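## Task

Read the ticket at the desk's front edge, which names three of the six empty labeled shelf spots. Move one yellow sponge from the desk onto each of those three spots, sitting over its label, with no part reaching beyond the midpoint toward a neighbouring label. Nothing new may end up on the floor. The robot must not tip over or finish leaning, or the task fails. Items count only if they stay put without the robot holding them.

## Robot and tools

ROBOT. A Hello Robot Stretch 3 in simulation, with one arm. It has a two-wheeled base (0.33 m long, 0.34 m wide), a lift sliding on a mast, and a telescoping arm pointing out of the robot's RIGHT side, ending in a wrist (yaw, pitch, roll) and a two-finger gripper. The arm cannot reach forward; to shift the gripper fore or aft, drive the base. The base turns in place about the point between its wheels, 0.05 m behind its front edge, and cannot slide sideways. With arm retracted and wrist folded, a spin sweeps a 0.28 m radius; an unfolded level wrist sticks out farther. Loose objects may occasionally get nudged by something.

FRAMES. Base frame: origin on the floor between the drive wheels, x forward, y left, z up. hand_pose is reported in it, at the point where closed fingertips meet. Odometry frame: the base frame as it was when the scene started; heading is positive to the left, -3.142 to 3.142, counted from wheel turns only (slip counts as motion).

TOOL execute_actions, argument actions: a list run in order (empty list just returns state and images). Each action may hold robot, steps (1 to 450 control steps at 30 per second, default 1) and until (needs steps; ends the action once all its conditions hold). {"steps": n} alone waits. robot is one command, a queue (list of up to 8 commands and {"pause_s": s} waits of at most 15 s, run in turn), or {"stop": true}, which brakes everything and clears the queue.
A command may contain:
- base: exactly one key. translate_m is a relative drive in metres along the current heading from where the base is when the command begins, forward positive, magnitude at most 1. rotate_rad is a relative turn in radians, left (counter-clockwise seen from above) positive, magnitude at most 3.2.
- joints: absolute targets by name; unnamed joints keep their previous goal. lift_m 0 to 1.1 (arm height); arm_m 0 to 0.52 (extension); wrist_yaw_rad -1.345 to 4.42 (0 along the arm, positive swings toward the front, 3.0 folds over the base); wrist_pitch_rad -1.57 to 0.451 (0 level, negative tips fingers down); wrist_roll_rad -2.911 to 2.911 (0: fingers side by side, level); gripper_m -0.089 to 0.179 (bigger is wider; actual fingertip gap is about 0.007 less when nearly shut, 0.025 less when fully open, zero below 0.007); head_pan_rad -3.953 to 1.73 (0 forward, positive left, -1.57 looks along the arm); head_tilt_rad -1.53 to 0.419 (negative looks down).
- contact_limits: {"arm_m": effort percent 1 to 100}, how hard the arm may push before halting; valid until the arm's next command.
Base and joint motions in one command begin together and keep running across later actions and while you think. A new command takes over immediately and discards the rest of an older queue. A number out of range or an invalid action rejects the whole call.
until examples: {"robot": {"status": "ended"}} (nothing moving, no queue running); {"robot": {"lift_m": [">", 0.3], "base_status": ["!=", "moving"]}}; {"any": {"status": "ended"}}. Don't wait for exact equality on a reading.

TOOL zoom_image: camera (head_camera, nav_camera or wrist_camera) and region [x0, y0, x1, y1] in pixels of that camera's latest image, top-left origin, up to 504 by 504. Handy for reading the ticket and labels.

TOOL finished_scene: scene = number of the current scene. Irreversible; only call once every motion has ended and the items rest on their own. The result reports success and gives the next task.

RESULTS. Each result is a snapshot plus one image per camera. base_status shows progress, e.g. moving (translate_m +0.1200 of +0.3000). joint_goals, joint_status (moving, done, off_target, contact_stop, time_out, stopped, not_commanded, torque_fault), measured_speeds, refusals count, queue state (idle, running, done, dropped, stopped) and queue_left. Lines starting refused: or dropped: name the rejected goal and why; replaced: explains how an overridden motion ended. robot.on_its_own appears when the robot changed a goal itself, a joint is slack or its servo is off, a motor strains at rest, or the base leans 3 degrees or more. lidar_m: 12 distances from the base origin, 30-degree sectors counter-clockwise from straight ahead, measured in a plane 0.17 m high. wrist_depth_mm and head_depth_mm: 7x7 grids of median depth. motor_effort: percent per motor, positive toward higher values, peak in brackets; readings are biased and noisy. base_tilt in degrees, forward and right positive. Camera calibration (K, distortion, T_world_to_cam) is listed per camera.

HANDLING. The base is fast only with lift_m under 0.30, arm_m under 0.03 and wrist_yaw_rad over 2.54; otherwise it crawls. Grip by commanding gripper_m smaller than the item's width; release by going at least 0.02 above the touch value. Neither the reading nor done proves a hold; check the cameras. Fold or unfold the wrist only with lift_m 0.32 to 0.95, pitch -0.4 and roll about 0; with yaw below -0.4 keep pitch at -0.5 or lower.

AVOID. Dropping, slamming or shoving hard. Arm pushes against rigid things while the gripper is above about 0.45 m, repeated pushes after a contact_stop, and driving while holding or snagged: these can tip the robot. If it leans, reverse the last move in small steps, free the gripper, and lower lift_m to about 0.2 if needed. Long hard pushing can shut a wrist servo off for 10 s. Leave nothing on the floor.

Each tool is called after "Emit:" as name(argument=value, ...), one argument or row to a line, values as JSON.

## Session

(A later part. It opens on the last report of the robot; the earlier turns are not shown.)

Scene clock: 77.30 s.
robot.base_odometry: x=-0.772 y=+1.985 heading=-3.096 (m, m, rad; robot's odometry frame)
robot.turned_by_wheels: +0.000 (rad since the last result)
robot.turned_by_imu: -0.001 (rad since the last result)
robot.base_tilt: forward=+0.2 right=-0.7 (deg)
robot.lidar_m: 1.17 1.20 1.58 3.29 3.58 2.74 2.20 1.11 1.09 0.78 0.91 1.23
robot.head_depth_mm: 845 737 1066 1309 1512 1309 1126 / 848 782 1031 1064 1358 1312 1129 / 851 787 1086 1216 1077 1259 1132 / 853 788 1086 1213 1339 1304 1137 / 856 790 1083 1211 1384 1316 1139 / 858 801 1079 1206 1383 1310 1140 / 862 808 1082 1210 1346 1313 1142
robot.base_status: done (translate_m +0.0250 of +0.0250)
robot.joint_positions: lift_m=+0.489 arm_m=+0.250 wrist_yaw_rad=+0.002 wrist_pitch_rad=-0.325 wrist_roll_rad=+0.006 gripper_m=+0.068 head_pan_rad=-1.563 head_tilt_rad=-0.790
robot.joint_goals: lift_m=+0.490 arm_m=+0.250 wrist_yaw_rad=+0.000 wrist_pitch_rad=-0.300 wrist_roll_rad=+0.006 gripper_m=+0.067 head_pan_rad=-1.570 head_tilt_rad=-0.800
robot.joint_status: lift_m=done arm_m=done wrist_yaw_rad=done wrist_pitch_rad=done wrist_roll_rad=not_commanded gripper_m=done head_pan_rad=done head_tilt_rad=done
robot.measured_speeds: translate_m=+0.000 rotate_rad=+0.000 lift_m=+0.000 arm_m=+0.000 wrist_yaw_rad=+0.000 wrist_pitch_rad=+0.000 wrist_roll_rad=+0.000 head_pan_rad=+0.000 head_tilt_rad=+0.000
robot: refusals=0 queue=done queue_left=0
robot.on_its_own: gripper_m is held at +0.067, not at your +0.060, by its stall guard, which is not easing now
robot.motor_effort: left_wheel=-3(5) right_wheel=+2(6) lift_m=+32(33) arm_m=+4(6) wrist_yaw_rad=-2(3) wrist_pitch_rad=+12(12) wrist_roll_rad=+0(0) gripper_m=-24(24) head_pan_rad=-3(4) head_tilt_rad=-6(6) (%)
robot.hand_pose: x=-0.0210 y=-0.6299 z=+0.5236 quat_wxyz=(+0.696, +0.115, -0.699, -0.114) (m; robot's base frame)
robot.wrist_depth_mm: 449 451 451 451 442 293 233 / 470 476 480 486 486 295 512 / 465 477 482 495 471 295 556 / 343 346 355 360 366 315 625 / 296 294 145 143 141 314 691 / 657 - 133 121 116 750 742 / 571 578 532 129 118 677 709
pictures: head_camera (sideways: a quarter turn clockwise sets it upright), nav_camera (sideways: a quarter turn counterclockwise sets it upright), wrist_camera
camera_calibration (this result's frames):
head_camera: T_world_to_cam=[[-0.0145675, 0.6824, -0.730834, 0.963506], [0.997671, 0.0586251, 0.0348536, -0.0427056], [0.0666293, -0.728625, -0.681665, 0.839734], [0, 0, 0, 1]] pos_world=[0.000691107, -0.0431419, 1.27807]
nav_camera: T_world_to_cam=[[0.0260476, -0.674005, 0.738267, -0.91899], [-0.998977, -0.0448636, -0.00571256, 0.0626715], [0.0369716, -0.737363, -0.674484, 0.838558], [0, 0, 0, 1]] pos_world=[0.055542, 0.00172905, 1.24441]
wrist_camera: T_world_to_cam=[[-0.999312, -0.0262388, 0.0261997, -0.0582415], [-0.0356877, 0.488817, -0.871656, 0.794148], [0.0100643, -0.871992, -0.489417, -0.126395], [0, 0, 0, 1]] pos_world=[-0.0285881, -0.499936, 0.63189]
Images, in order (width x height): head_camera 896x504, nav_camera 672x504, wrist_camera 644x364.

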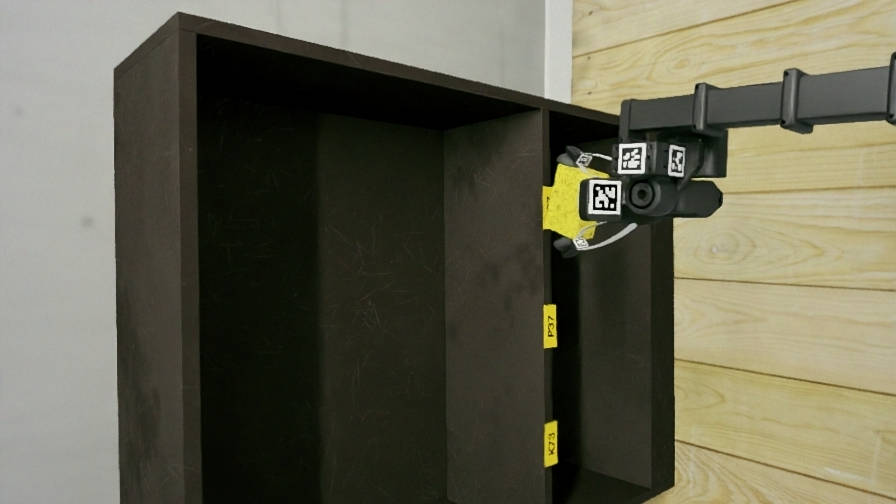

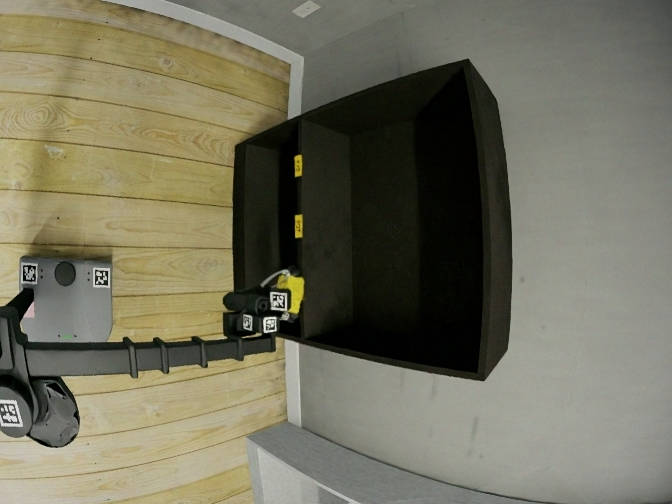

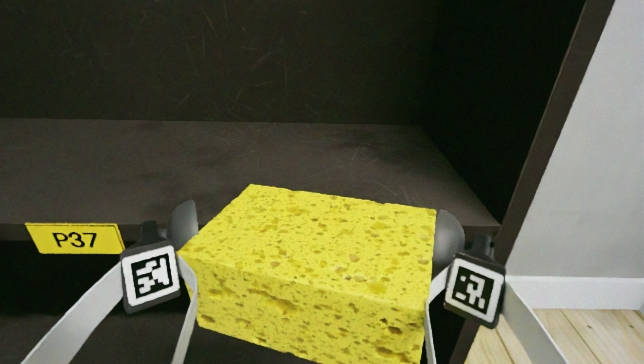

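Emit:
execute_actions(
  actions=[
    {"robot":[{"joints":{"arm_m":0.46}},{"joints":{"lift_m":0.447}},{"joints":{"gripper_m":0.15}}],"steps":450,"until":{"robot":{"status":"ended"}}},
  ],
)

Scene clock: 82.73 s.
robot.base_odometry: x=-0.772 y=+1.985 heading=-3.096 (m, m, rad; robot's odometry frame)
robot.turned_by_wheels: +0.000 (rad since the last result)
robot.turned_by_imu: -0.002 (rad since the last result)
robot.base_tilt: forward=+0.1 right=-0.6 (deg)
robot.lidar_m: 1.17 1.20 1.59 3.28 3.61 2.74 2.20 1.11 1.09 0.78 0.91 1.23
robot.head_depth_mm: 847 739 1064 1303 1516 1316 1137 / 847 780 1034 1064 1483 1325 1149 / 852 786 1079 1214 1374 1308 1132 / 854 790 1077 1221 1382 1311 1138 / 857 794 1079 1212 1382 1311 1137 / 858 801 1082 1216 1378 1314 1137 / 859 806 1080 1213 1342 1315 1140
robot.base_status: done (translate_m +0.0250 of +0.0250)
robot.joint_positions: lift_m=+0.448 arm_m=+0.460 wrist_yaw_rad=+0.002 wrist_pitch_rad=-0.315 wrist_roll_rad=+0.006 gripper_m=+0.150 head_pan_rad=-1.563 head_tilt_rad=-0.790
robot.joint_goals: lift_m=+0.447 arm_m=+0.460 wrist_yaw_rad=+0.000 wrist_pitch_rad=-0.300 wrist_roll_rad=+0.006 gripper_m=+0.150 head_pan_rad=-1.570 head_tilt_rad=-0.800
robot.joint_status: lift_m=done arm_m=done wrist_yaw_rad=done wrist_pitch_rad=done wrist_roll_rad=not_commanded gripper_m=done head_pan_rad=done head_tilt_rad=done
robot.measured_speeds: translate_m=+0.000 rotate_rad=+0.000 lift_m=+0.000 arm_m=+0.000 wrist_yaw_rad=+0.000 wrist_pitch_rad=+0.000 wrist_roll_rad=+0.000 head_pan_rad=+0.000 head_tilt_rad=+0.000
robot: refusals=0 queue=done queue_left=0
robot.motor_effort: left_wheel=-3(3) right_wheel=+3(3) lift_m=+14(32) arm_m=+4(4) wrist_yaw_rad=-1(1) wrist_pitch_rad=+7(12) wrist_roll_rad=+0(0) gripper_m=+1(98) head_pan_rad=-4(3) head_tilt_rad=-6(6) (%)
robot.hand_pose: x=-0.0211 y=-0.8408 z=+0.4839 quat_wxyz=(+0.697, +0.112, -0.700, -0.111) (m; robot's base frame)
robot.wrist_depth_mm: 256 257 259 264 265 257 182 / 275 277 281 282 284 267 182 / 296 300 303 308 309 267 182 / 269 270 275 282 284 258 180 / 210 223 146 148 157 226 181 / 180 171 134 123 127 - 173 / 144 149 147 129 118 152 157
pictures: head_camera (sideways: a quarter turn clockwise sets it upright), nav_camera (sideways: a quarter turn counterclockwise sets it upright), wrist_camera
camera_calibration (this result's frames):
head_camera: T_world_to_cam=[[-0.014567, 0.6824, -0.730834, 0.963506], [0.997671, 0.0586244, 0.0348536, -0.0427056], [0.0666288, -0.728625, -0.681665, 0.839734], [0, 0, 0, 1]] pos_world=[0.000691077, -0.0431419, 1.27807]
nav_camera: T_world_to_cam=[[0.0260471, -0.674005, 0.738267, -0.91899], [-0.998977, -0.0448629, -0.00571256, 0.0626715], [0.0369711, -0.737363, -0.674484, 0.838558], [0, 0, 0, 1]] pos_world=[0.055542, 0.001729, 1.24441]
wrist_camera: T_world_to_cam=[[-0.999316, -0.0258917, 0.0264224, -0.0625746], [-0.0356209, 0.480713, -0.876154, 0.85801], [0.00998356, -0.876496, -0.481306, -0.337516], [0, 0, 0, 1]] pos_world=[-0.028599, -0.709908, 0.590954]
Images, in order (width x height): head_camera 896x504, nav_camera 672x504, wrist_camera 644x364.

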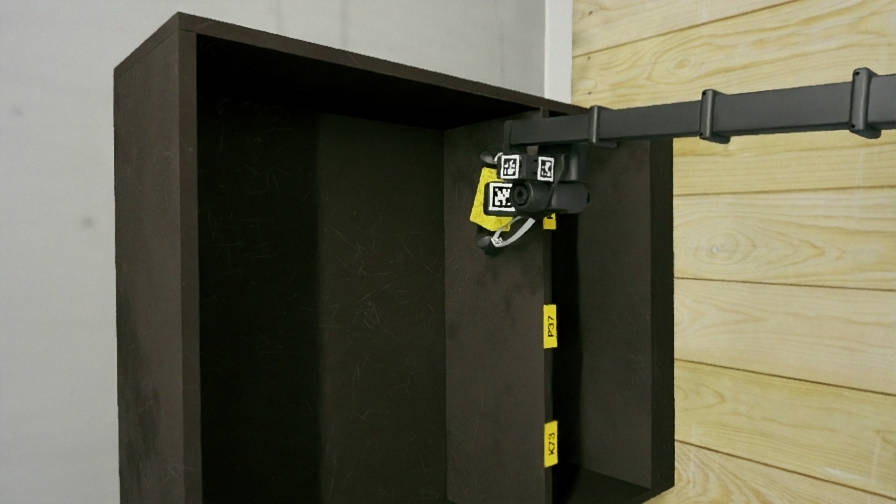

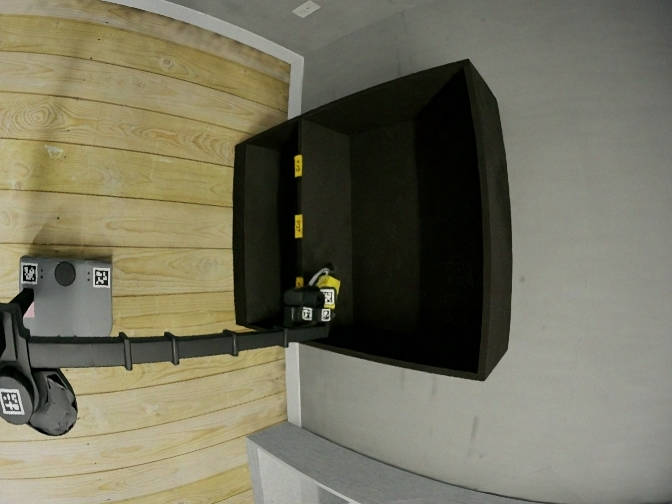

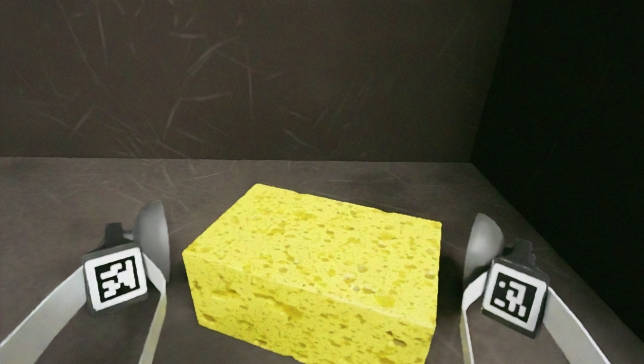

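Emit:
execute_actions(
  actions=[
    {"robot":{"joints":{"arm_m":0.0,"gripper_m":0.165}},"steps":450,"until":{"robot":{"arm_m":["<",0.27]}}},
    {"robot":{"base":{"rotate_rad":1.772},"joints":{"wrist_yaw_rad":2.6,"wrist_pitch_rad":-0.4,"lift_m":0.28,"gripper_m":0.08}},"steps":450,"until":{"robot":{"status":"ended"}}},
    {"robot":[{"base":{"translate_m":1.0}},{"base":{"translate_m":1.0}},{"base":{"translate_m":0.444}},{"base":{"rotate_rad":1.369},"joints":{"lift_m":0.74,"head_pan_rad":-1.57,"head_tilt_rad":-0.75,"wrist_yaw_rad":0.0,"gripper_m":0.179}},{"joints":{"wrist_pitch_rad":-0.3,"arm_m":0.1}}],"steps":450,"until":{"robot":{"status":"ended"}}},
    {"steps":450,"until":{"robot":{"status":"ended"}}},
  ],
)

Scene clock: 108.70 s.
robot.base_odometry: x=-0.176 y=-0.385 heading=+0.044 (m, m, rad; robot's odometry frame)
robot.turned_by_wheels: +3.141 (rad since the last result)
robot.turned_by_imu: +3.128 (rad since the last result)
robot.base_tilt: forward=+0.1 right=-0.7 (deg)
robot.lidar_m: 2.23 2.27 3.06 3.16 2.30 1.62 1.54 1.57 0.92 1.32 0.82 1.21
robot.head_depth_mm: 1088 1226 1188 854 772 - - / 1086 1222 1191 886 771 - 1111 / 1092 1231 1194 854 756 - 1121 / 1093 1241 1194 891 780 1341 1151 / 1088 1243 1202 892 780 1351 1147 / 1097 1240 1208 854 778 1353 1147 / 1097 1241 1204 897 1491 1320 1155
robot.base_status: done (rotate_rad +1.3689 of +1.3690)
robot.joint_positions: lift_m=+0.739 arm_m=+0.100 wrist_yaw_rad=+0.003 wrist_pitch_rad=-0.324 wrist_roll_rad=+0.006 gripper_m=+0.179 head_pan_rad=-1.563 head_tilt_rad=-0.754
robot.joint_goals: lift_m=+0.740 arm_m=+0.100 wrist_yaw_rad=+0.000 wrist_pitch_rad=-0.300 wrist_roll_rad=+0.006 gripper_m=+0.179 head_pan_rad=-1.570 head_tilt_rad=-0.750
robot.joint_status: lift_m=done arm_m=done wrist_yaw_rad=done wrist_pitch_rad=done wrist_roll_rad=not_commanded gripper_m=done head_pan_rad=done head_tilt_rad=done
robot.measured_speeds: translate_m=+0.000 rotate_rad=+0.000 lift_m=+0.000 arm_m=+0.000 wrist_yaw_rad=+0.000 wrist_pitch_rad=+0.000 wrist_roll_rad=+0.000 head_pan_rad=+0.000 head_tilt_rad=+0.000
robot: refusals=0 queue=done queue_left=0
robot.motor_effort: left_wheel=-3(11) right_wheel=+2(9) lift_m=+32(33) arm_m=+4(4) wrist_yaw_rad=-2(4) wrist_pitch_rad=+11(12) wrist_roll_rad=+0(0) gripper_m=+1(99) head_pan_rad=-3(3) head_tilt_rad=+3(11) (%)
robot.hand_pose: x=-0.0209 y=-0.4800 z=+0.7739 quat_wxyz=(+0.696, +0.115, -0.700, -0.114) (m; robot's base frame)
robot.wrist_depth_mm: 860 901 874 858 890 903 884 / 651 675 688 718 735 771 954 / 338 336 442 338 461 430 346 / 308 310 320 309 331 337 327 / 254 249 251 257 258 271 266 / - 224 224 225 227 226 225 / 949 941 951 965 948 925 978
pictures: head_camera (sideways: a quarter turn clockwise sets it upright), nav_camera (sideways: a quarter turn counterclockwise sets it upright), wrist_camera
camera_calibration (this result's frames):
head_camera: T_world_to_cam=[[-0.0142525, 0.655365, -0.755178, 0.995233], [0.997672, 0.059698, 0.0329786, -0.0402661], [0.0666957, -0.75295, -0.654689, 0.804646], [0, 0, 0, 1]] pos_world=[0.000690472, -0.0439782, 1.2797]
nav_camera: T_world_to_cam=[[0.0257319, -0.646707, 0.762304, -0.950317], [-0.998983, -0.0448854, -0.00435779, 0.060908], [0.0370345, -0.761417, -0.647204, 0.803073], [0, 0, 0, 1]] pos_world=[0.0555581, -0.000369832, 1.24445]
wrist_camera: T_world_to_cam=[[-0.999299, -0.0266999, 0.0262244, -0.0609902], [-0.0359248, 0.487975, -0.872118, 0.938946], [0.0104886, -0.872449, -0.488593, 0.12594], [0, 0, 0, 1]] pos_world=[-0.0285369, -0.349935, 0.882004]
Images, in order (width x height): head_camera 896x504, nav_camera 672x504, wrist_camera 644x364.

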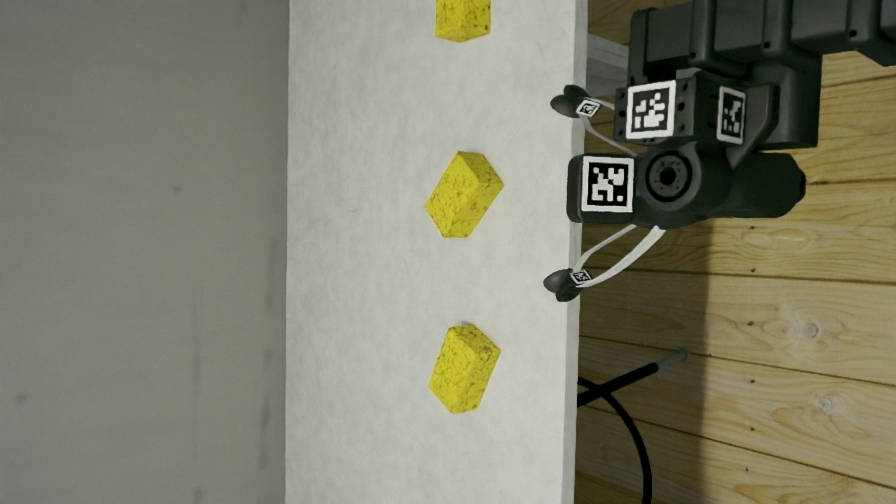

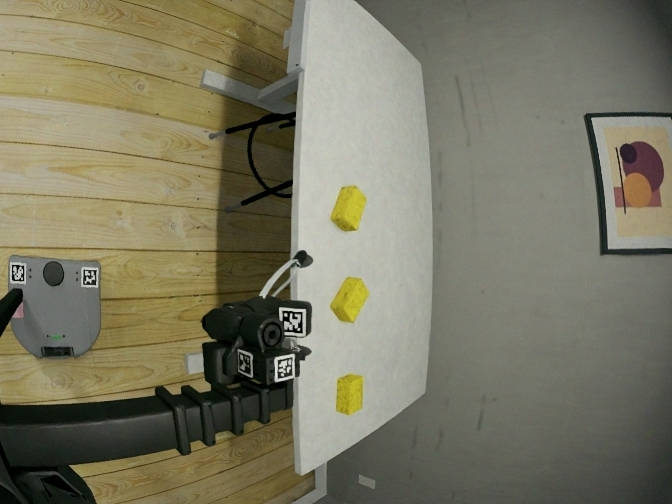

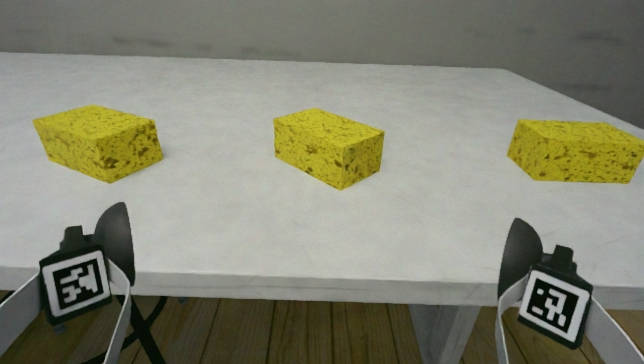

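Emit:
execute_actions(
  actions=[
    {"robot":[{"base":{"translate_m":-0.25},"joints":{"arm_m":0.2,"lift_m":0.712}},{"joints":{"arm_m":0.27}}],"steps":450,"until":{"robot":{"status":"ended"}}},
  ],
)

Scene clock: 114.70 s.
robot.base_odometry: x=-0.426 y=-0.396 heading=+0.044 (m, m, rad; robot's odometry frame)
robot.turned_by_wheels: +0.000 (rad since the last result)
robot.turned_by_imu: -0.002 (rad since the last result)
robot.base_tilt: forward=+0.0 right=-0.7 (deg)
robot.lidar_m: 2.48 2.56 3.30 3.17 1.93 1.35 1.29 1.32 1.41 0.87 0.95 1.07
robot.head_depth_mm: 1094 1237 1416 1546 772 - - / 1095 1240 1187 917 - 1336 1143 / 1099 1239 1190 905 - 1345 1151 / 1101 1243 1190 889 1492 1348 1148 / 1104 1243 1197 893 1493 1349 1150 / 1104 1244 1204 854 1491 1346 1155 / 1109 1259 1208 893 1497 1350 1155
robot.base_status: done (translate_m -0.2500 of -0.2500)
robot.joint_positions: lift_m=+0.713 arm_m=+0.270 wrist_yaw_rad=+0.002 wrist_pitch_rad=-0.323 wrist_roll_rad=+0.006 gripper_m=+0.179 head_pan_rad=-1.563 head_tilt_rad=-0.754
robot.joint_goals: lift_m=+0.712 arm_m=+0.270 wrist_yaw_rad=+0.000 wrist_pitch_rad=-0.300 wrist_roll_rad=+0.006 gripper_m=+0.179 head_pan_rad=-1.570 head_tilt_rad=-0.750
robot.joint_status: lift_m=done arm_m=done wrist_yaw_rad=done wrist_pitch_rad=done wrist_roll_rad=not_commanded gripper_m=done head_pan_rad=done head_tilt_rad=done
robot.measured_speeds: translate_m=+0.000 rotate_rad=+0.000 lift_m=+0.000 arm_m=+0.000 wrist_yaw_rad=+0.000 wrist_pitch_rad=+0.000 wrist_roll_rad=+0.000 head_pan_rad=+0.000 head_tilt_rad=+0.000
robot: refusals=0 queue=done queue_left=0
robot.motor_effort: left_wheel=-3(10) right_wheel=+3(3) lift_m=+14(32) arm_m=+4(4) wrist_yaw_rad=-2(2) wrist_pitch_rad=+11(11) wrist_roll_rad=+0(0) gripper_m=+1(1) head_pan_rad=-3(4) head_tilt_rad=+3(3) (%)
robot.hand_pose: x=-0.0209 y=-0.6500 z=+0.7470 quat_wxyz=(+0.696, +0.114, -0.700, -0.114) (m; robot's base frame)
robot.wrist_depth_mm: 723 737 752 735 722 750 729 / 546 555 576 600 613 781 793 / 352 360 364 374 378 423 839 / 258 262 255 178 192 281 912 / 212 207 200 174 176 226 221 / - 171 172 175 176 178 182 / 144 145 147 148 150 151 150
pictures: head_camera (sideways: a quarter turn clockwise sets it upright), nav_camera (sideways: a quarter turn counterclockwise sets it upright), wrist_camera
camera_calibration (this result's frames):
head_camera: T_world_to_cam=[[-0.014252, 0.655364, -0.755178, 0.995233], [0.997672, 0.0596973, 0.0329786, -0.0402661], [0.0666951, -0.75295, -0.654689, 0.804646], [0, 0, 0, 1]] pos_world=[0.000690441, -0.0439782, 1.2797]
nav_camera: T_world_to_cam=[[0.0257314, -0.646707, 0.762304, -0.950317], [-0.998983, -0.0448846, -0.00435778, 0.060908], [0.037034, -0.761417, -0.647204, 0.803073], [0, 0, 0, 1]] pos_world=[0.0555581, -0.000369874, 1.24445]
wrist_camera: T_world_to_cam=[[-0.999303, -0.0265387, 0.0262384, -0.0647675], [-0.0358523, 0.487474, -0.872401, 0.998435], [0.0103618, -0.872734, -0.488086, -0.0360935], [0, 0, 0, 1]] pos_world=[-0.0285523, -0.51993, 0.855118]
Images, in order (width x height): head_camera 896x504, nav_camera 672x504, wrist_camera 644x364.

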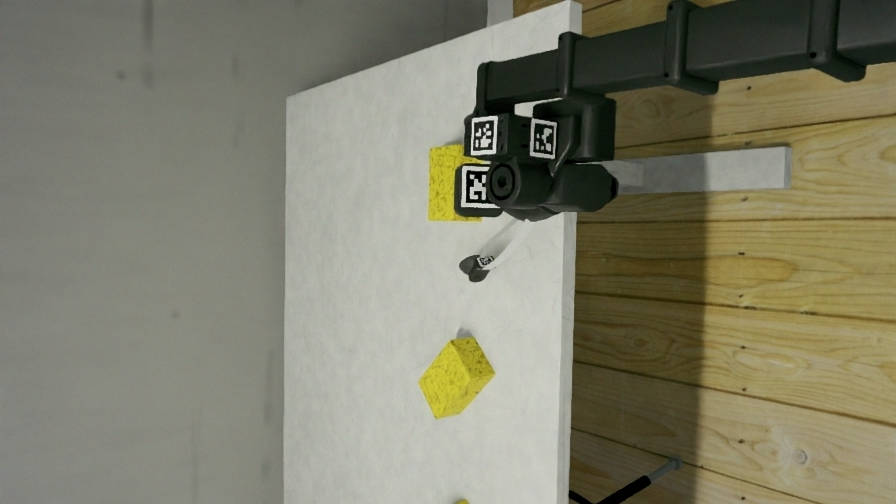

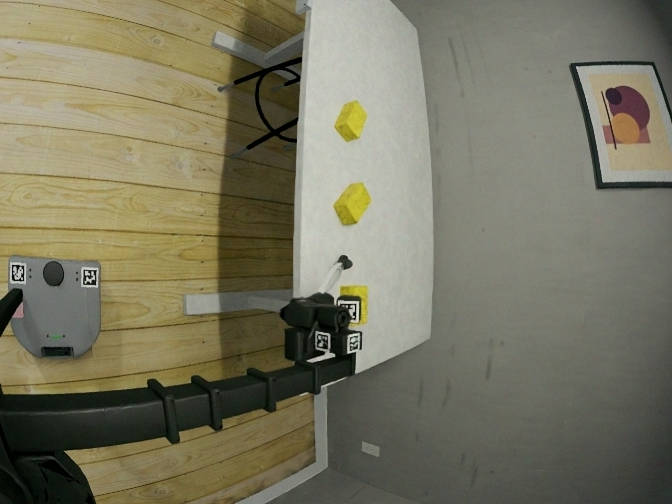

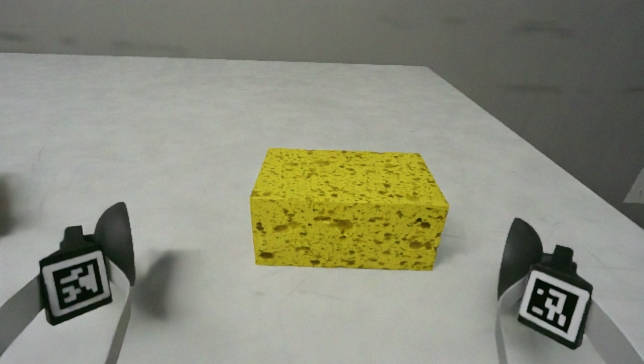

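Emit:
execute_actions(
  actions=[
    {"robot":[{"base":{"translate_m":-0.016},"joints":{"arm_m":0.313,"lift_m":0.71}},{"joints":{"gripper_m":0.075}},{"joints":{"lift_m":0.74}},{"joints":{"arm_m":0.0,"wrist_pitch_rad":-0.4}}],"steps":450,"until":{"robot":{"arm_m":["<",0.05]}}},
    {"robot":[{"base":{"rotate_rad":1.812},"joints":{"wrist_yaw_rad":2.6,"lift_m":0.28}},{"base":{"translate_m":1.0}},{"base":{"translate_m":1.0}},{"base":{"translate_m":0.62}},{"base":{"rotate_rad":1.331},"joints":{"lift_m":0.45,"head_pan_rad":-1.57,"head_tilt_rad":-0.9,"wrist_yaw_rad":0.0}},{"joints":{"wrist_pitch_rad":-0.3}}],"steps":5},
  ],
)

Emit:
execute_actions(
  actions=[
    {"steps":450,"until":{"robot":{"status":"ended"}}},
    {"steps":450,"until":{"robot":{"status":"ended"}}},
  ],
)

Scene clock: 121.40 s.
robot.base_odometry: x=-0.442 y=-0.397 heading=+0.058 (m, m, rad; robot's odometry frame)
robot.turned_by_wheels: +0.014 (rad since the last result)
robot.turned_by_imu: +0.012 (rad since the last result)
robot.base_tilt: forward=+0.4 right=-1.1 (deg)
robot.lidar_m: 2.49 2.58 3.31 3.16 1.87 1.33 1.27 1.30 1.40 0.87 0.96 1.08
robot.head_depth_mm: 1093 1236 1412 1578 1482 1376 - / 1099 1233 1186 886 776 1376 - / 1097 1239 1200 887 735 574 - / 1106 1242 1195 892 778 1313 1148 / 1110 1245 1199 891 1500 1347 1152 / 1114 1260 1200 855 1504 1345 1149 / 1117 1261 1206 897 1319 1357 1158
robot.base_status: moving (rotate_rad +0.0141 of +1.8120)
robot.joint_positions: lift_m=+0.738 arm_m=+0.031 wrist_yaw_rad=+0.025 wrist_pitch_rad=-0.415 wrist_roll_rad=+0.006 gripper_m=+0.076 head_pan_rad=-1.563 head_tilt_rad=-0.754
robot.joint_goals: lift_m=+0.280 arm_m=+0.000 wrist_yaw_rad=+2.600 wrist_pitch_rad=-0.400 wrist_roll_rad=+0.006 gripper_m=+0.075 head_pan_rad=-1.570 head_tilt_rad=-0.750
robot.joint_status: lift_m=moving arm_m=moving wrist_yaw_rad=moving wrist_pitch_rad=moving wrist_roll_rad=not_commanded gripper_m=done head_pan_rad=done head_tilt_rad=done
robot.measured_speeds: translate_m=+0.000 rotate_rad=+0.149 lift_m=-0.030 arm_m=-0.095 wrist_yaw_rad=+0.340 wrist_pitch_rad=+0.000 wrist_roll_rad=+0.000 head_pan_rad=+0.000 head_tilt_rad=+0.000
robot: refusals=0 queue=running queue_left=5
robot.motor_effort: left_wheel=-7(9) right_wheel=+6(7) lift_m=+14(34) arm_m=-5(3) wrist_yaw_rad=+2(3) wrist_pitch_rad=+6(13) wrist_roll_rad=+0(0) gripper_m=-17(100) head_pan_rad=-3(3) head_tilt_rad=+3(3) (%)
robot.hand_pose: x=-0.0160 y=-0.4007 z=+0.7510 quat_wxyz=(+0.692, +0.154, -0.692, -0.138) (m; robot's base frame)
robot.wrist_depth_mm: 705 741 782 788 893 963 947 / 442 380 460 486 486 - - / 327 325 333 338 341 353 - / 974 - 283 175 281 285 - / - - 136 138 140 - - / 971 - 134 133 133 - - / 877 901 827 837 900 914 946
pictures: head_camera (sideways: a quarter turn clockwise sets it upright), nav_camera (sideways: a quarter turn counterclockwise sets it upright), wrist_camera
camera_calibration (this result's frames):
head_camera: T_world_to_cam=[[-0.0142514, 0.655352, -0.755189, 0.995247], [0.997672, 0.0596972, 0.0329777, -0.040265], [0.0666947, -0.752961, -0.654677, 0.80463], [0, 0, 0, 1]] pos_world=[0.000690412, -0.0439786, 1.2797]
nav_camera: T_world_to_cam=[[0.0257309, -0.646694, 0.762315, -0.950332], [-0.998983, -0.044884, -0.00435715, 0.0609072], [0.0370335, -0.761428, -0.647191, 0.803056], [0, 0, 0, 1]] pos_world=[0.0555581, -0.000370882, 1.24445]
wrist_camera: T_world_to_cam=[[-0.998417, -0.0508993, 0.0239225, -0.061327], [-0.0485135, 0.564264, -0.824168, 0.874877], [0.028451, -0.824024, -0.56584, 0.261553], [0, 0, 0, 1]] pos_world=[-0.026228, -0.281257, 0.87051]
Images, in order (width x height): head_camera 896x504, nav_camera 672x504, wrist_camera 644x364.

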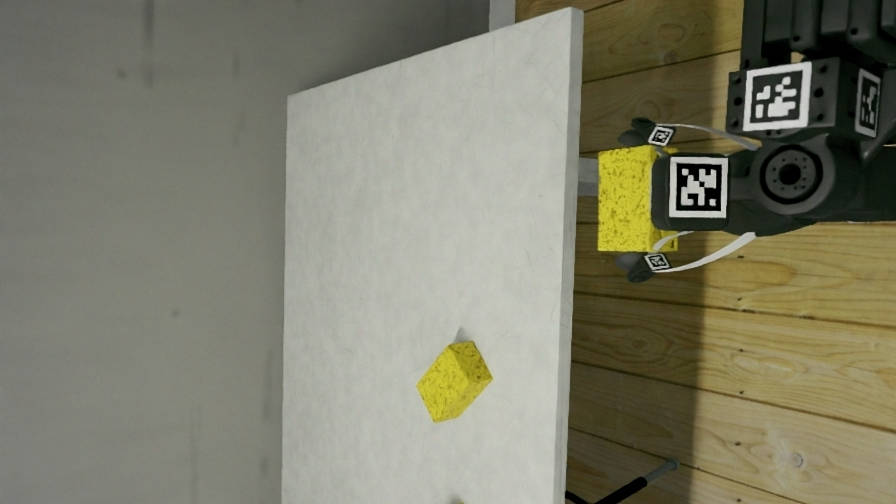

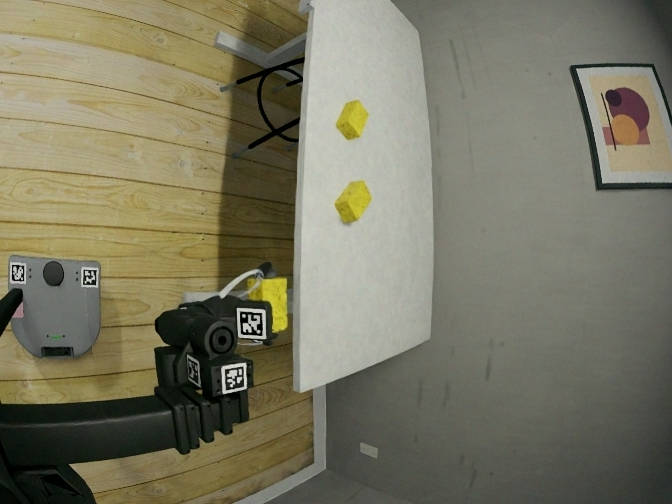

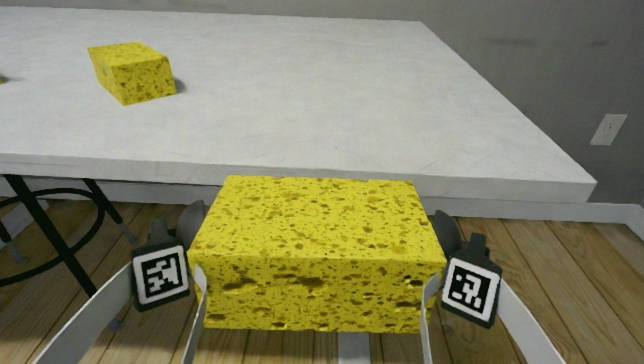

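Scene clock: 143.90 s.
robot.base_odometry: x=-1.180 y=+2.117 heading=-3.096 (m, m, rad; robot's odometry frame)
robot.turned_by_wheels: +3.129 (rad since the last result)
robot.turned_by_imu: +3.120 (rad since the last result)
robot.base_tilt: forward=-0.1 right=-0.7 (deg)
robot.lidar_m: 0.77 0.79 1.04 2.56 4.03 3.19 2.59 0.86 0.84 0.74 0.57 0.81
robot.head_depth_mm: 679 557 934 1075 1249 1222 1097 / 682 558 933 1078 1013 1231 1139 / 683 561 936 1073 1262 1215 - / 686 564 932 1069 1261 1232 1105 / 687 567 888 1019 1057 1234 1104 / 714 543 669 1230 1440 1257 1122 / 732 848 1006 1230 1437 1269 1114
robot.base_status: done (rotate_rad +1.3309 of +1.3310)
robot.joint_positions: lift_m=+0.449 arm_m=+0.000 wrist_yaw_rad=+0.003 wrist_pitch_rad=-0.326 wrist_roll_rad=+0.006 gripper_m=+0.076 head_pan_rad=-1.563 head_tilt_rad=-0.889
robot.joint_goals: lift_m=+0.450 arm_m=+0.000 wrist_yaw_rad=+0.000 wrist_pitch_rad=-0.300 wrist_roll_rad=+0.006 gripper_m=+0.075 head_pan_rad=-1.570 head_tilt_rad=-0.900
robot.joint_status: lift_m=done arm_m=done wrist_yaw_rad=done wrist_pitch_rad=done wrist_roll_rad=not_commanded gripper_m=done head_pan_rad=done head_tilt_rad=done
robot.measured_speeds: translate_m=+0.000 rotate_rad=+0.000 lift_m=+0.000 arm_m=+0.000 wrist_yaw_rad=+0.000 wrist_pitch_rad=+0.000 wrist_roll_rad=+0.000 head_pan_rad=+0.000 head_tilt_rad=+0.000
robot: refusals=0 queue=done queue_left=0
robot.motor_effort: left_wheel=-3(15) right_wheel=+2(9) lift_m=+31(34) arm_m=-3(5) wrist_yaw_rad=-3(3) wrist_pitch_rad=+12(16) wrist_roll_rad=+0(0) gripper_m=-17(17) head_pan_rad=-4(4) head_tilt_rad=-7(26) (%)
robot.hand_pose: x=-0.0208 y=-0.3803 z=+0.4833 quat_wxyz=(+0.696, +0.116, -0.699, -0.114) (m; robot's base frame)
robot.wrist_depth_mm: 553 330 512 513 521 529 527 / 610 336 539 552 545 553 553 / 649 344 377 390 391 409 403 / 712 396 333 176 340 350 613 / 775 769 136 138 139 732 677 / 734 784 135 134 133 675 643 / 663 626 513 504 530 547 549
pictures: head_camera (sideways: a quarter turn clockwise sets it upright), nav_camera (sideways: a quarter turn counterclockwise sets it upright), wrist_camera
camera_calibration (this result's frames):
head_camera: T_world_to_cam=[[-0.014955, 0.751147, -0.659966, 0.871157], [0.99771, 0.0547485, 0.0397042, -0.049016], [0.0659558, -0.657861, -0.750246, 0.928931], [0, 0, 0, 1]] pos_world=[0.000663486, -0.0405754, 1.27381]
nav_camera: T_world_to_cam=[[0.0264426, -0.743528, 0.668182, -0.827658], [-0.998991, -0.0439276, -0.00934711, 0.0674024], [0.0363015, -0.66726, -0.74394, 0.928894], [0, 0, 0, 1]] pos_world=[0.0554996, 0.00738742, 1.2447]
wrist_camera: T_world_to_cam=[[-0.999282, -0.027382, 0.0261775, -0.0508006], [-0.0362417, 0.489895, -0.871028, 0.637129], [0.0110263, -0.871351, -0.490536, 0.0723223], [0, 0, 0, 1]] pos_world=[-0.0284709, -0.2505, 0.591764]
Images, in order (width x height): head_camera 896x504, nav_camera 672x504, wrist_camera 644x364.

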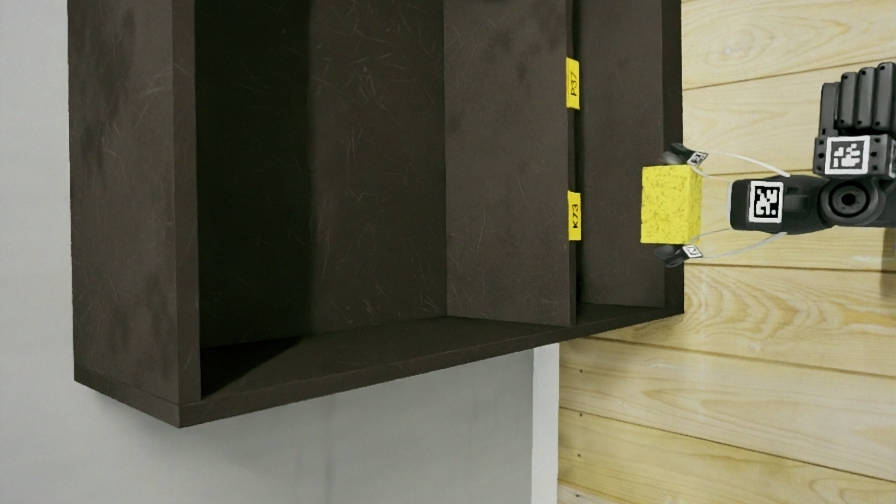

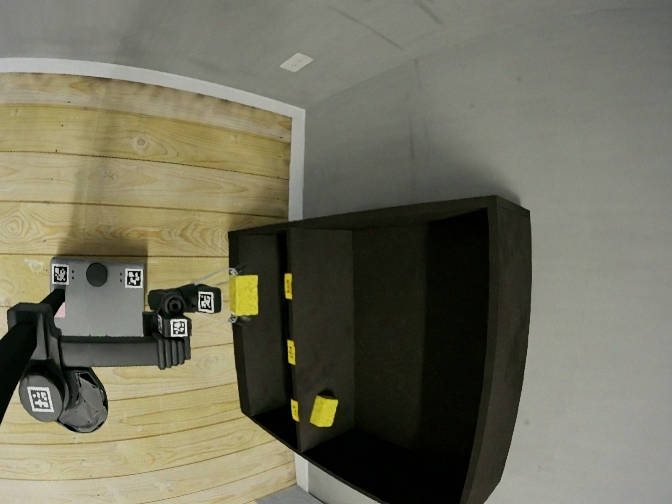

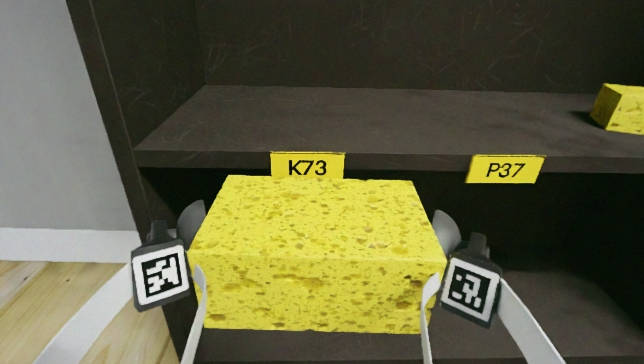

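Emit:
execute_actions(
  actions=[
    {"robot":[{"base":{"translate_m":0.02},"joints":{"arm_m":0.28,"lift_m":0.485}},{"joints":{"lift_m":0.449}},{"joints":{"gripper_m":0.155}}],"steps":450,"until":{"robot":{"status":"ended"}}},
  ],
)

Scene clock: 149.67 s.
robot.base_odometry: x=-1.200 y=+2.116 heading=-3.096 (m, m, rad; robot's odometry frame)
robot.turned_by_wheels: +0.000 (rad since the last result)
robot.turned_by_imu: -0.002 (rad since the last result)
robot.base_tilt: forward=+0.2 right=-0.4 (deg)
robot.lidar_m: 0.75 0.77 1.02 2.49 4.03 3.21 2.61 0.86 0.86 0.62 0.57 0.79
robot.head_depth_mm: 677 555 935 1074 1248 1226 1094 / 681 557 934 1073 1014 1228 - / 684 561 934 1075 - 1234 1103 / 684 563 931 1076 1019 1236 1109 / 685 566 875 1038 1299 1240 1116 / 727 570 977 1234 1446 1264 1110 / 730 848 1009 1242 1444 1262 1109
robot.base_status: done (translate_m +0.0200 of +0.0200)
robot.joint_positions: lift_m=+0.450 arm_m=+0.280 wrist_yaw_rad=+0.002 wrist_pitch_rad=-0.324 wrist_roll_rad=+0.006 gripper_m=+0.155 head_pan_rad=-1.563 head_tilt_rad=-0.889
robot.joint_goals: lift_m=+0.449 arm_m=+0.280 wrist_yaw_rad=+0.000 wrist_pitch_rad=-0.300 wrist_roll_rad=+0.006 gripper_m=+0.155 head_pan_rad=-1.570 head_tilt_rad=-0.900
robot.joint_status: lift_m=done arm_m=done wrist_yaw_rad=done wrist_pitch_rad=done wrist_roll_rad=not_commanded gripper_m=done head_pan_rad=done head_tilt_rad=done
robot.measured_speeds: translate_m=+0.000 rotate_rad=+0.000 lift_m=+0.000 arm_m=+0.000 wrist_yaw_rad=+0.000 wrist_pitch_rad=+0.000 wrist_roll_rad=+0.000 head_pan_rad=+0.000 head_tilt_rad=+0.000
robot: refusals=0 queue=done queue_left=0
robot.motor_effort: left_wheel=-3(7) right_wheel=+2(6) lift_m=+14(34) arm_m=+4(3) wrist_yaw_rad=-3(2) wrist_pitch_rad=+11(12) wrist_roll_rad=+0(0) gripper_m=+0(99) head_pan_rad=-3(3) head_tilt_rad=-7(7) (%)
robot.hand_pose: x=-0.0210 y=-0.6599 z=+0.4837 quat_wxyz=(+0.696, +0.115, -0.700, -0.114) (m; robot's base frame)
robot.wrist_depth_mm: 229 257 257 261 261 264 266 / 231 276 278 281 285 285 288 / 232 294 301 303 310 308 312 / 232 269 276 278 284 287 293 / 211 223 153 148 159 234 229 / - 171 138 132 134 - 186 / 145 151 148 146 146 152 158
pictures: head_camera (sideways: a quarter turn clockwise sets it upright), nav_camera (sideways: a quarter turn counterclockwise sets it upright), wrist_camera
camera_calibration (this result's frames):
head_camera: T_world_to_cam=[[-0.014949, 0.751147, -0.659966, 0.871156], [0.997711, 0.0547406, 0.0397042, -0.049016], [0.0659506, -0.657861, -0.750246, 0.928931], [0, 0, 0, 1]] pos_world=[0.000663161, -0.0405754, 1.27381]
nav_camera: T_world_to_cam=[[0.0264366, -0.743529, 0.668181, -0.827658], [-0.998991, -0.0439197, -0.00934712, 0.0674024], [0.0362961, -0.66726, -0.74394, 0.928894], [0, 0, 0, 1]] pos_world=[0.0554996, 0.00738704, 1.2447]
wrist_camera: T_world_to_cam=[[-0.999311, -0.0262561, 0.0262147, -0.0579983], [-0.0357066, 0.488598, -0.871778, 0.773979], [0.0100811, -0.872114, -0.489199, -0.172283], [0, 0, 0, 1]] pos_world=[-0.0285853, -0.529938, 0.591978]
Images, in order (width x height): head_camera 896x504, nav_camera 672x504, wrist_camera 644x364.

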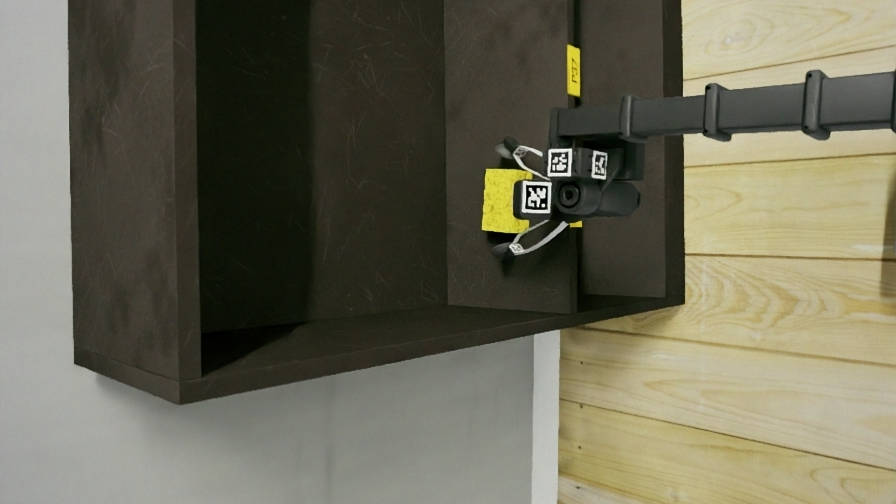

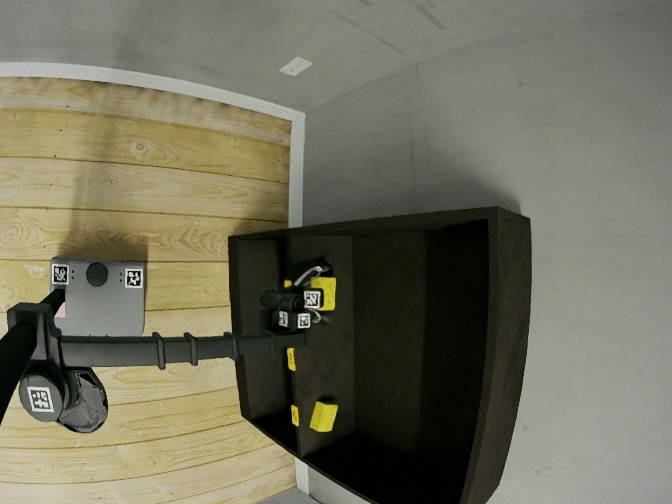

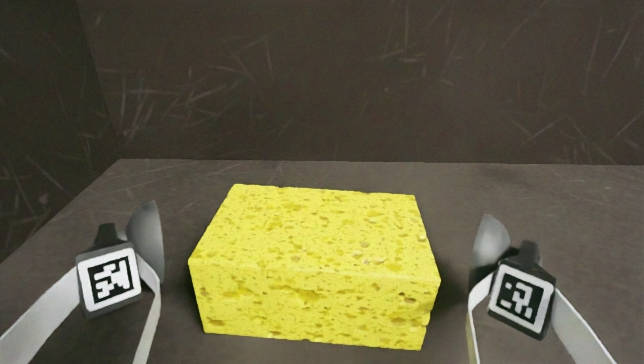

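Emit:
execute_actions(
  actions=[
    {"robot":{"joints":{"arm_m":0.0}},"steps":450,"until":{"robot":{"arm_m":["<",0.1]}}},
    {"robot":{"base":{"rotate_rad":-1.448},"joints":{"wrist_yaw_rad":2.6,"wrist_pitch_rad":-0.4,"lift_m":0.28,"gripper_m":0.06}},"steps":450,"until":{"robot":{"status":"ended"}}},
    {"robot":[{"base":{"translate_m":-1.0}},{"base":{"translate_m":-1.0}},{"base":{"translate_m":-0.694}},{"base":{"rotate_rad":-0.869},"joints":{"lift_m":0.74,"head_pan_rad":-1.57,"head_tilt_rad":-0.75,"wrist_yaw_rad":0.0}},{"joints":{"wrist_pitch_rad":-0.3,"arm_m":0.18,"gripper_m":0.15}}],"steps":450,"until":{"robot":{"status":"ended"}}},
    {"steps":450,"until":{"robot":{"status":"ended"}}},
  ],
)

Scene clock: 176.80 s.
robot.base_odometry: x=-0.748 y=-0.539 heading=+0.870 (m, m, rad; robot's odometry frame)
robot.turned_by_wheels: -2.317 (rad since the last result)
robot.turned_by_imu: -2.323 (rad since the last result)
robot.base_tilt: forward=+0.0 right=-0.5 (deg)
robot.lidar_m: 3.27 3.32 1.95 1.11 0.95 0.95 1.10 1.22 0.77 1.10 1.29 2.81
robot.head_depth_mm: 1148 1269 1195 885 739 - - / 1267 1392 1191 890 - 1303 1122 / 1389 1524 1192 884 - 1314 1145 / 1549 1681 1198 891 1572 1347 1147 / 1755 1836 1202 1004 1616 1347 1145 / 2012 2243 1204 1915 1624 1354 1154 / 2389 2678 1338 2048 1627 1352 1148
robot.base_status: done (rotate_rad -0.8689 of -0.8690)
robot.joint_positions: lift_m=+0.739 arm_m=+0.180 wrist_yaw_rad=+0.002 wrist_pitch_rad=-0.323 wrist_roll_rad=+0.006 gripper_m=+0.150 head_pan_rad=-1.563 head_tilt_rad=-0.754
robot.joint_goals: lift_m=+0.740 arm_m=+0.180 wrist_yaw_rad=+0.000 wrist_pitch_rad=-0.300 wrist_roll_rad=+0.006 gripper_m=+0.150 head_pan_rad=-1.570 head_tilt_rad=-0.750
robot.joint_status: lift_m=done arm_m=done wrist_yaw_rad=done wrist_pitch_rad=done wrist_roll_rad=not_commanded gripper_m=done head_pan_rad=done head_tilt_rad=done
robot.measured_speeds: translate_m=+0.000 rotate_rad=+0.000 lift_m=+0.000 arm_m=+0.000 wrist_yaw_rad=+0.000 wrist_pitch_rad=+0.000 wrist_roll_rad=+0.000 head_pan_rad=+0.000 head_tilt_rad=+0.000
robot: refusals=0 queue=done queue_left=0
robot.motor_effort: left_wheel=+2(12) right_wheel=-1(7) lift_m=+32(33) arm_m=+4(4) wrist_yaw_rad=-2(5) wrist_pitch_rad=+11(12) wrist_roll_rad=+0(0) gripper_m=+0(100) head_pan_rad=-3(4) head_tilt_rad=+2(21) (%)
robot.hand_pose: x=-0.0210 y=-0.5600 z=+0.7739 quat_wxyz=(+0.696, +0.115, -0.700, -0.114) (m; robot's base frame)
robot.wrist_depth_mm: - - - - 928 739 661 / - 675 622 739 756 761 674 / - 464 440 350 459 470 483 / - - 319 327 330 336 344 / - - 267 255 258 272 265 / - - - 211 213 - 217 / 930 977 969 190 179 177 183
pictures: head_camera (sideways: a quarter turn clockwise sets it upright), nav_camera (sideways: a quarter turn counterclockwise sets it upright), wrist_camera
camera_calibration (this result's frames):
head_camera: T_world_to_cam=[[-0.0141269, 0.65534, -0.755202, 0.995263], [0.997683, 0.0595083, 0.0329767, -0.0402638], [0.0665518, -0.752986, -0.654662, 0.804612], [0, 0, 0, 1]] pos_world=[0.000682064, -0.043978, 1.2797]
nav_camera: T_world_to_cam=[[0.025608, -0.646685, 0.762327, -0.950347], [-0.998991, -0.0446944, -0.00435645, 0.0609063], [0.036889, -0.761447, -0.647177, 0.803039], [0, 0, 0, 1]] pos_world=[0.0555581, -0.000381349, 1.24445]
wrist_camera: T_world_to_cam=[[-0.999308, -0.0263628, 0.0262334, -0.0630246], [-0.0357667, 0.487868, -0.872184, 0.978011], [0.0101948, -0.872519, -0.488474, 0.056011], [0, 0, 0, 1]] pos_world=[-0.0285718, -0.429931, 0.882019]
Images, in order (width x height): head_camera 896x504, nav_camera 672x504, wrist_camera 644x364.

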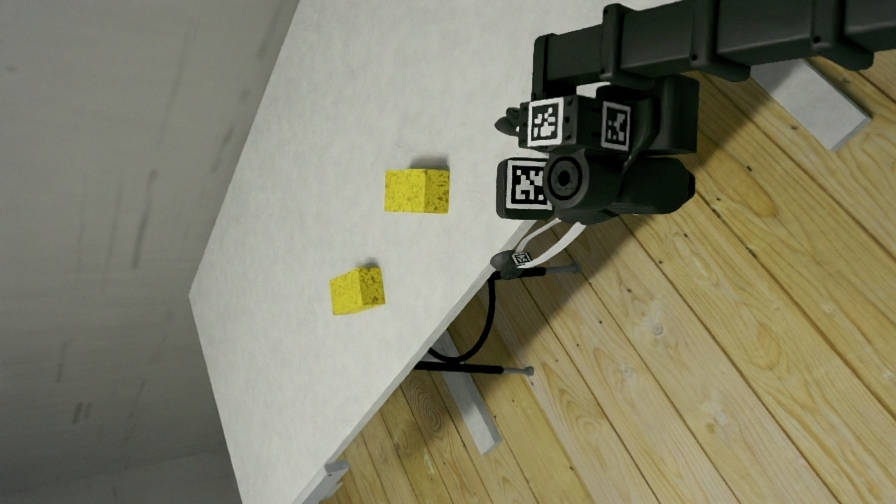

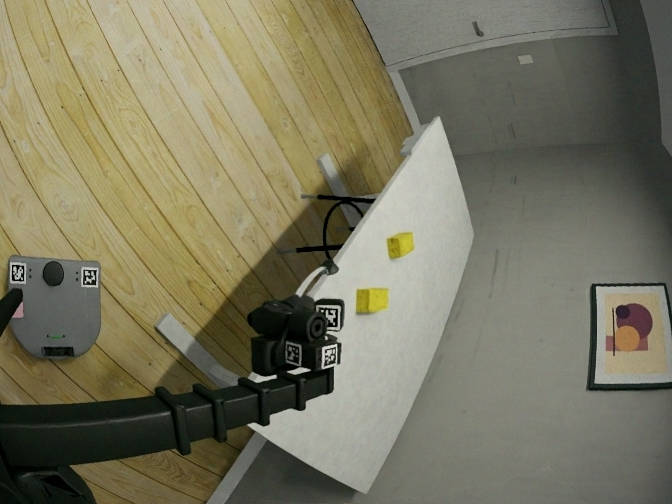

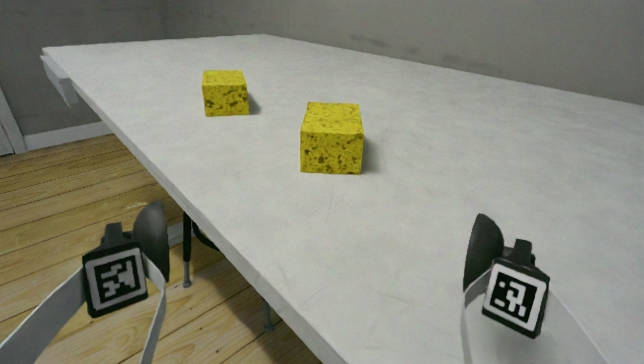

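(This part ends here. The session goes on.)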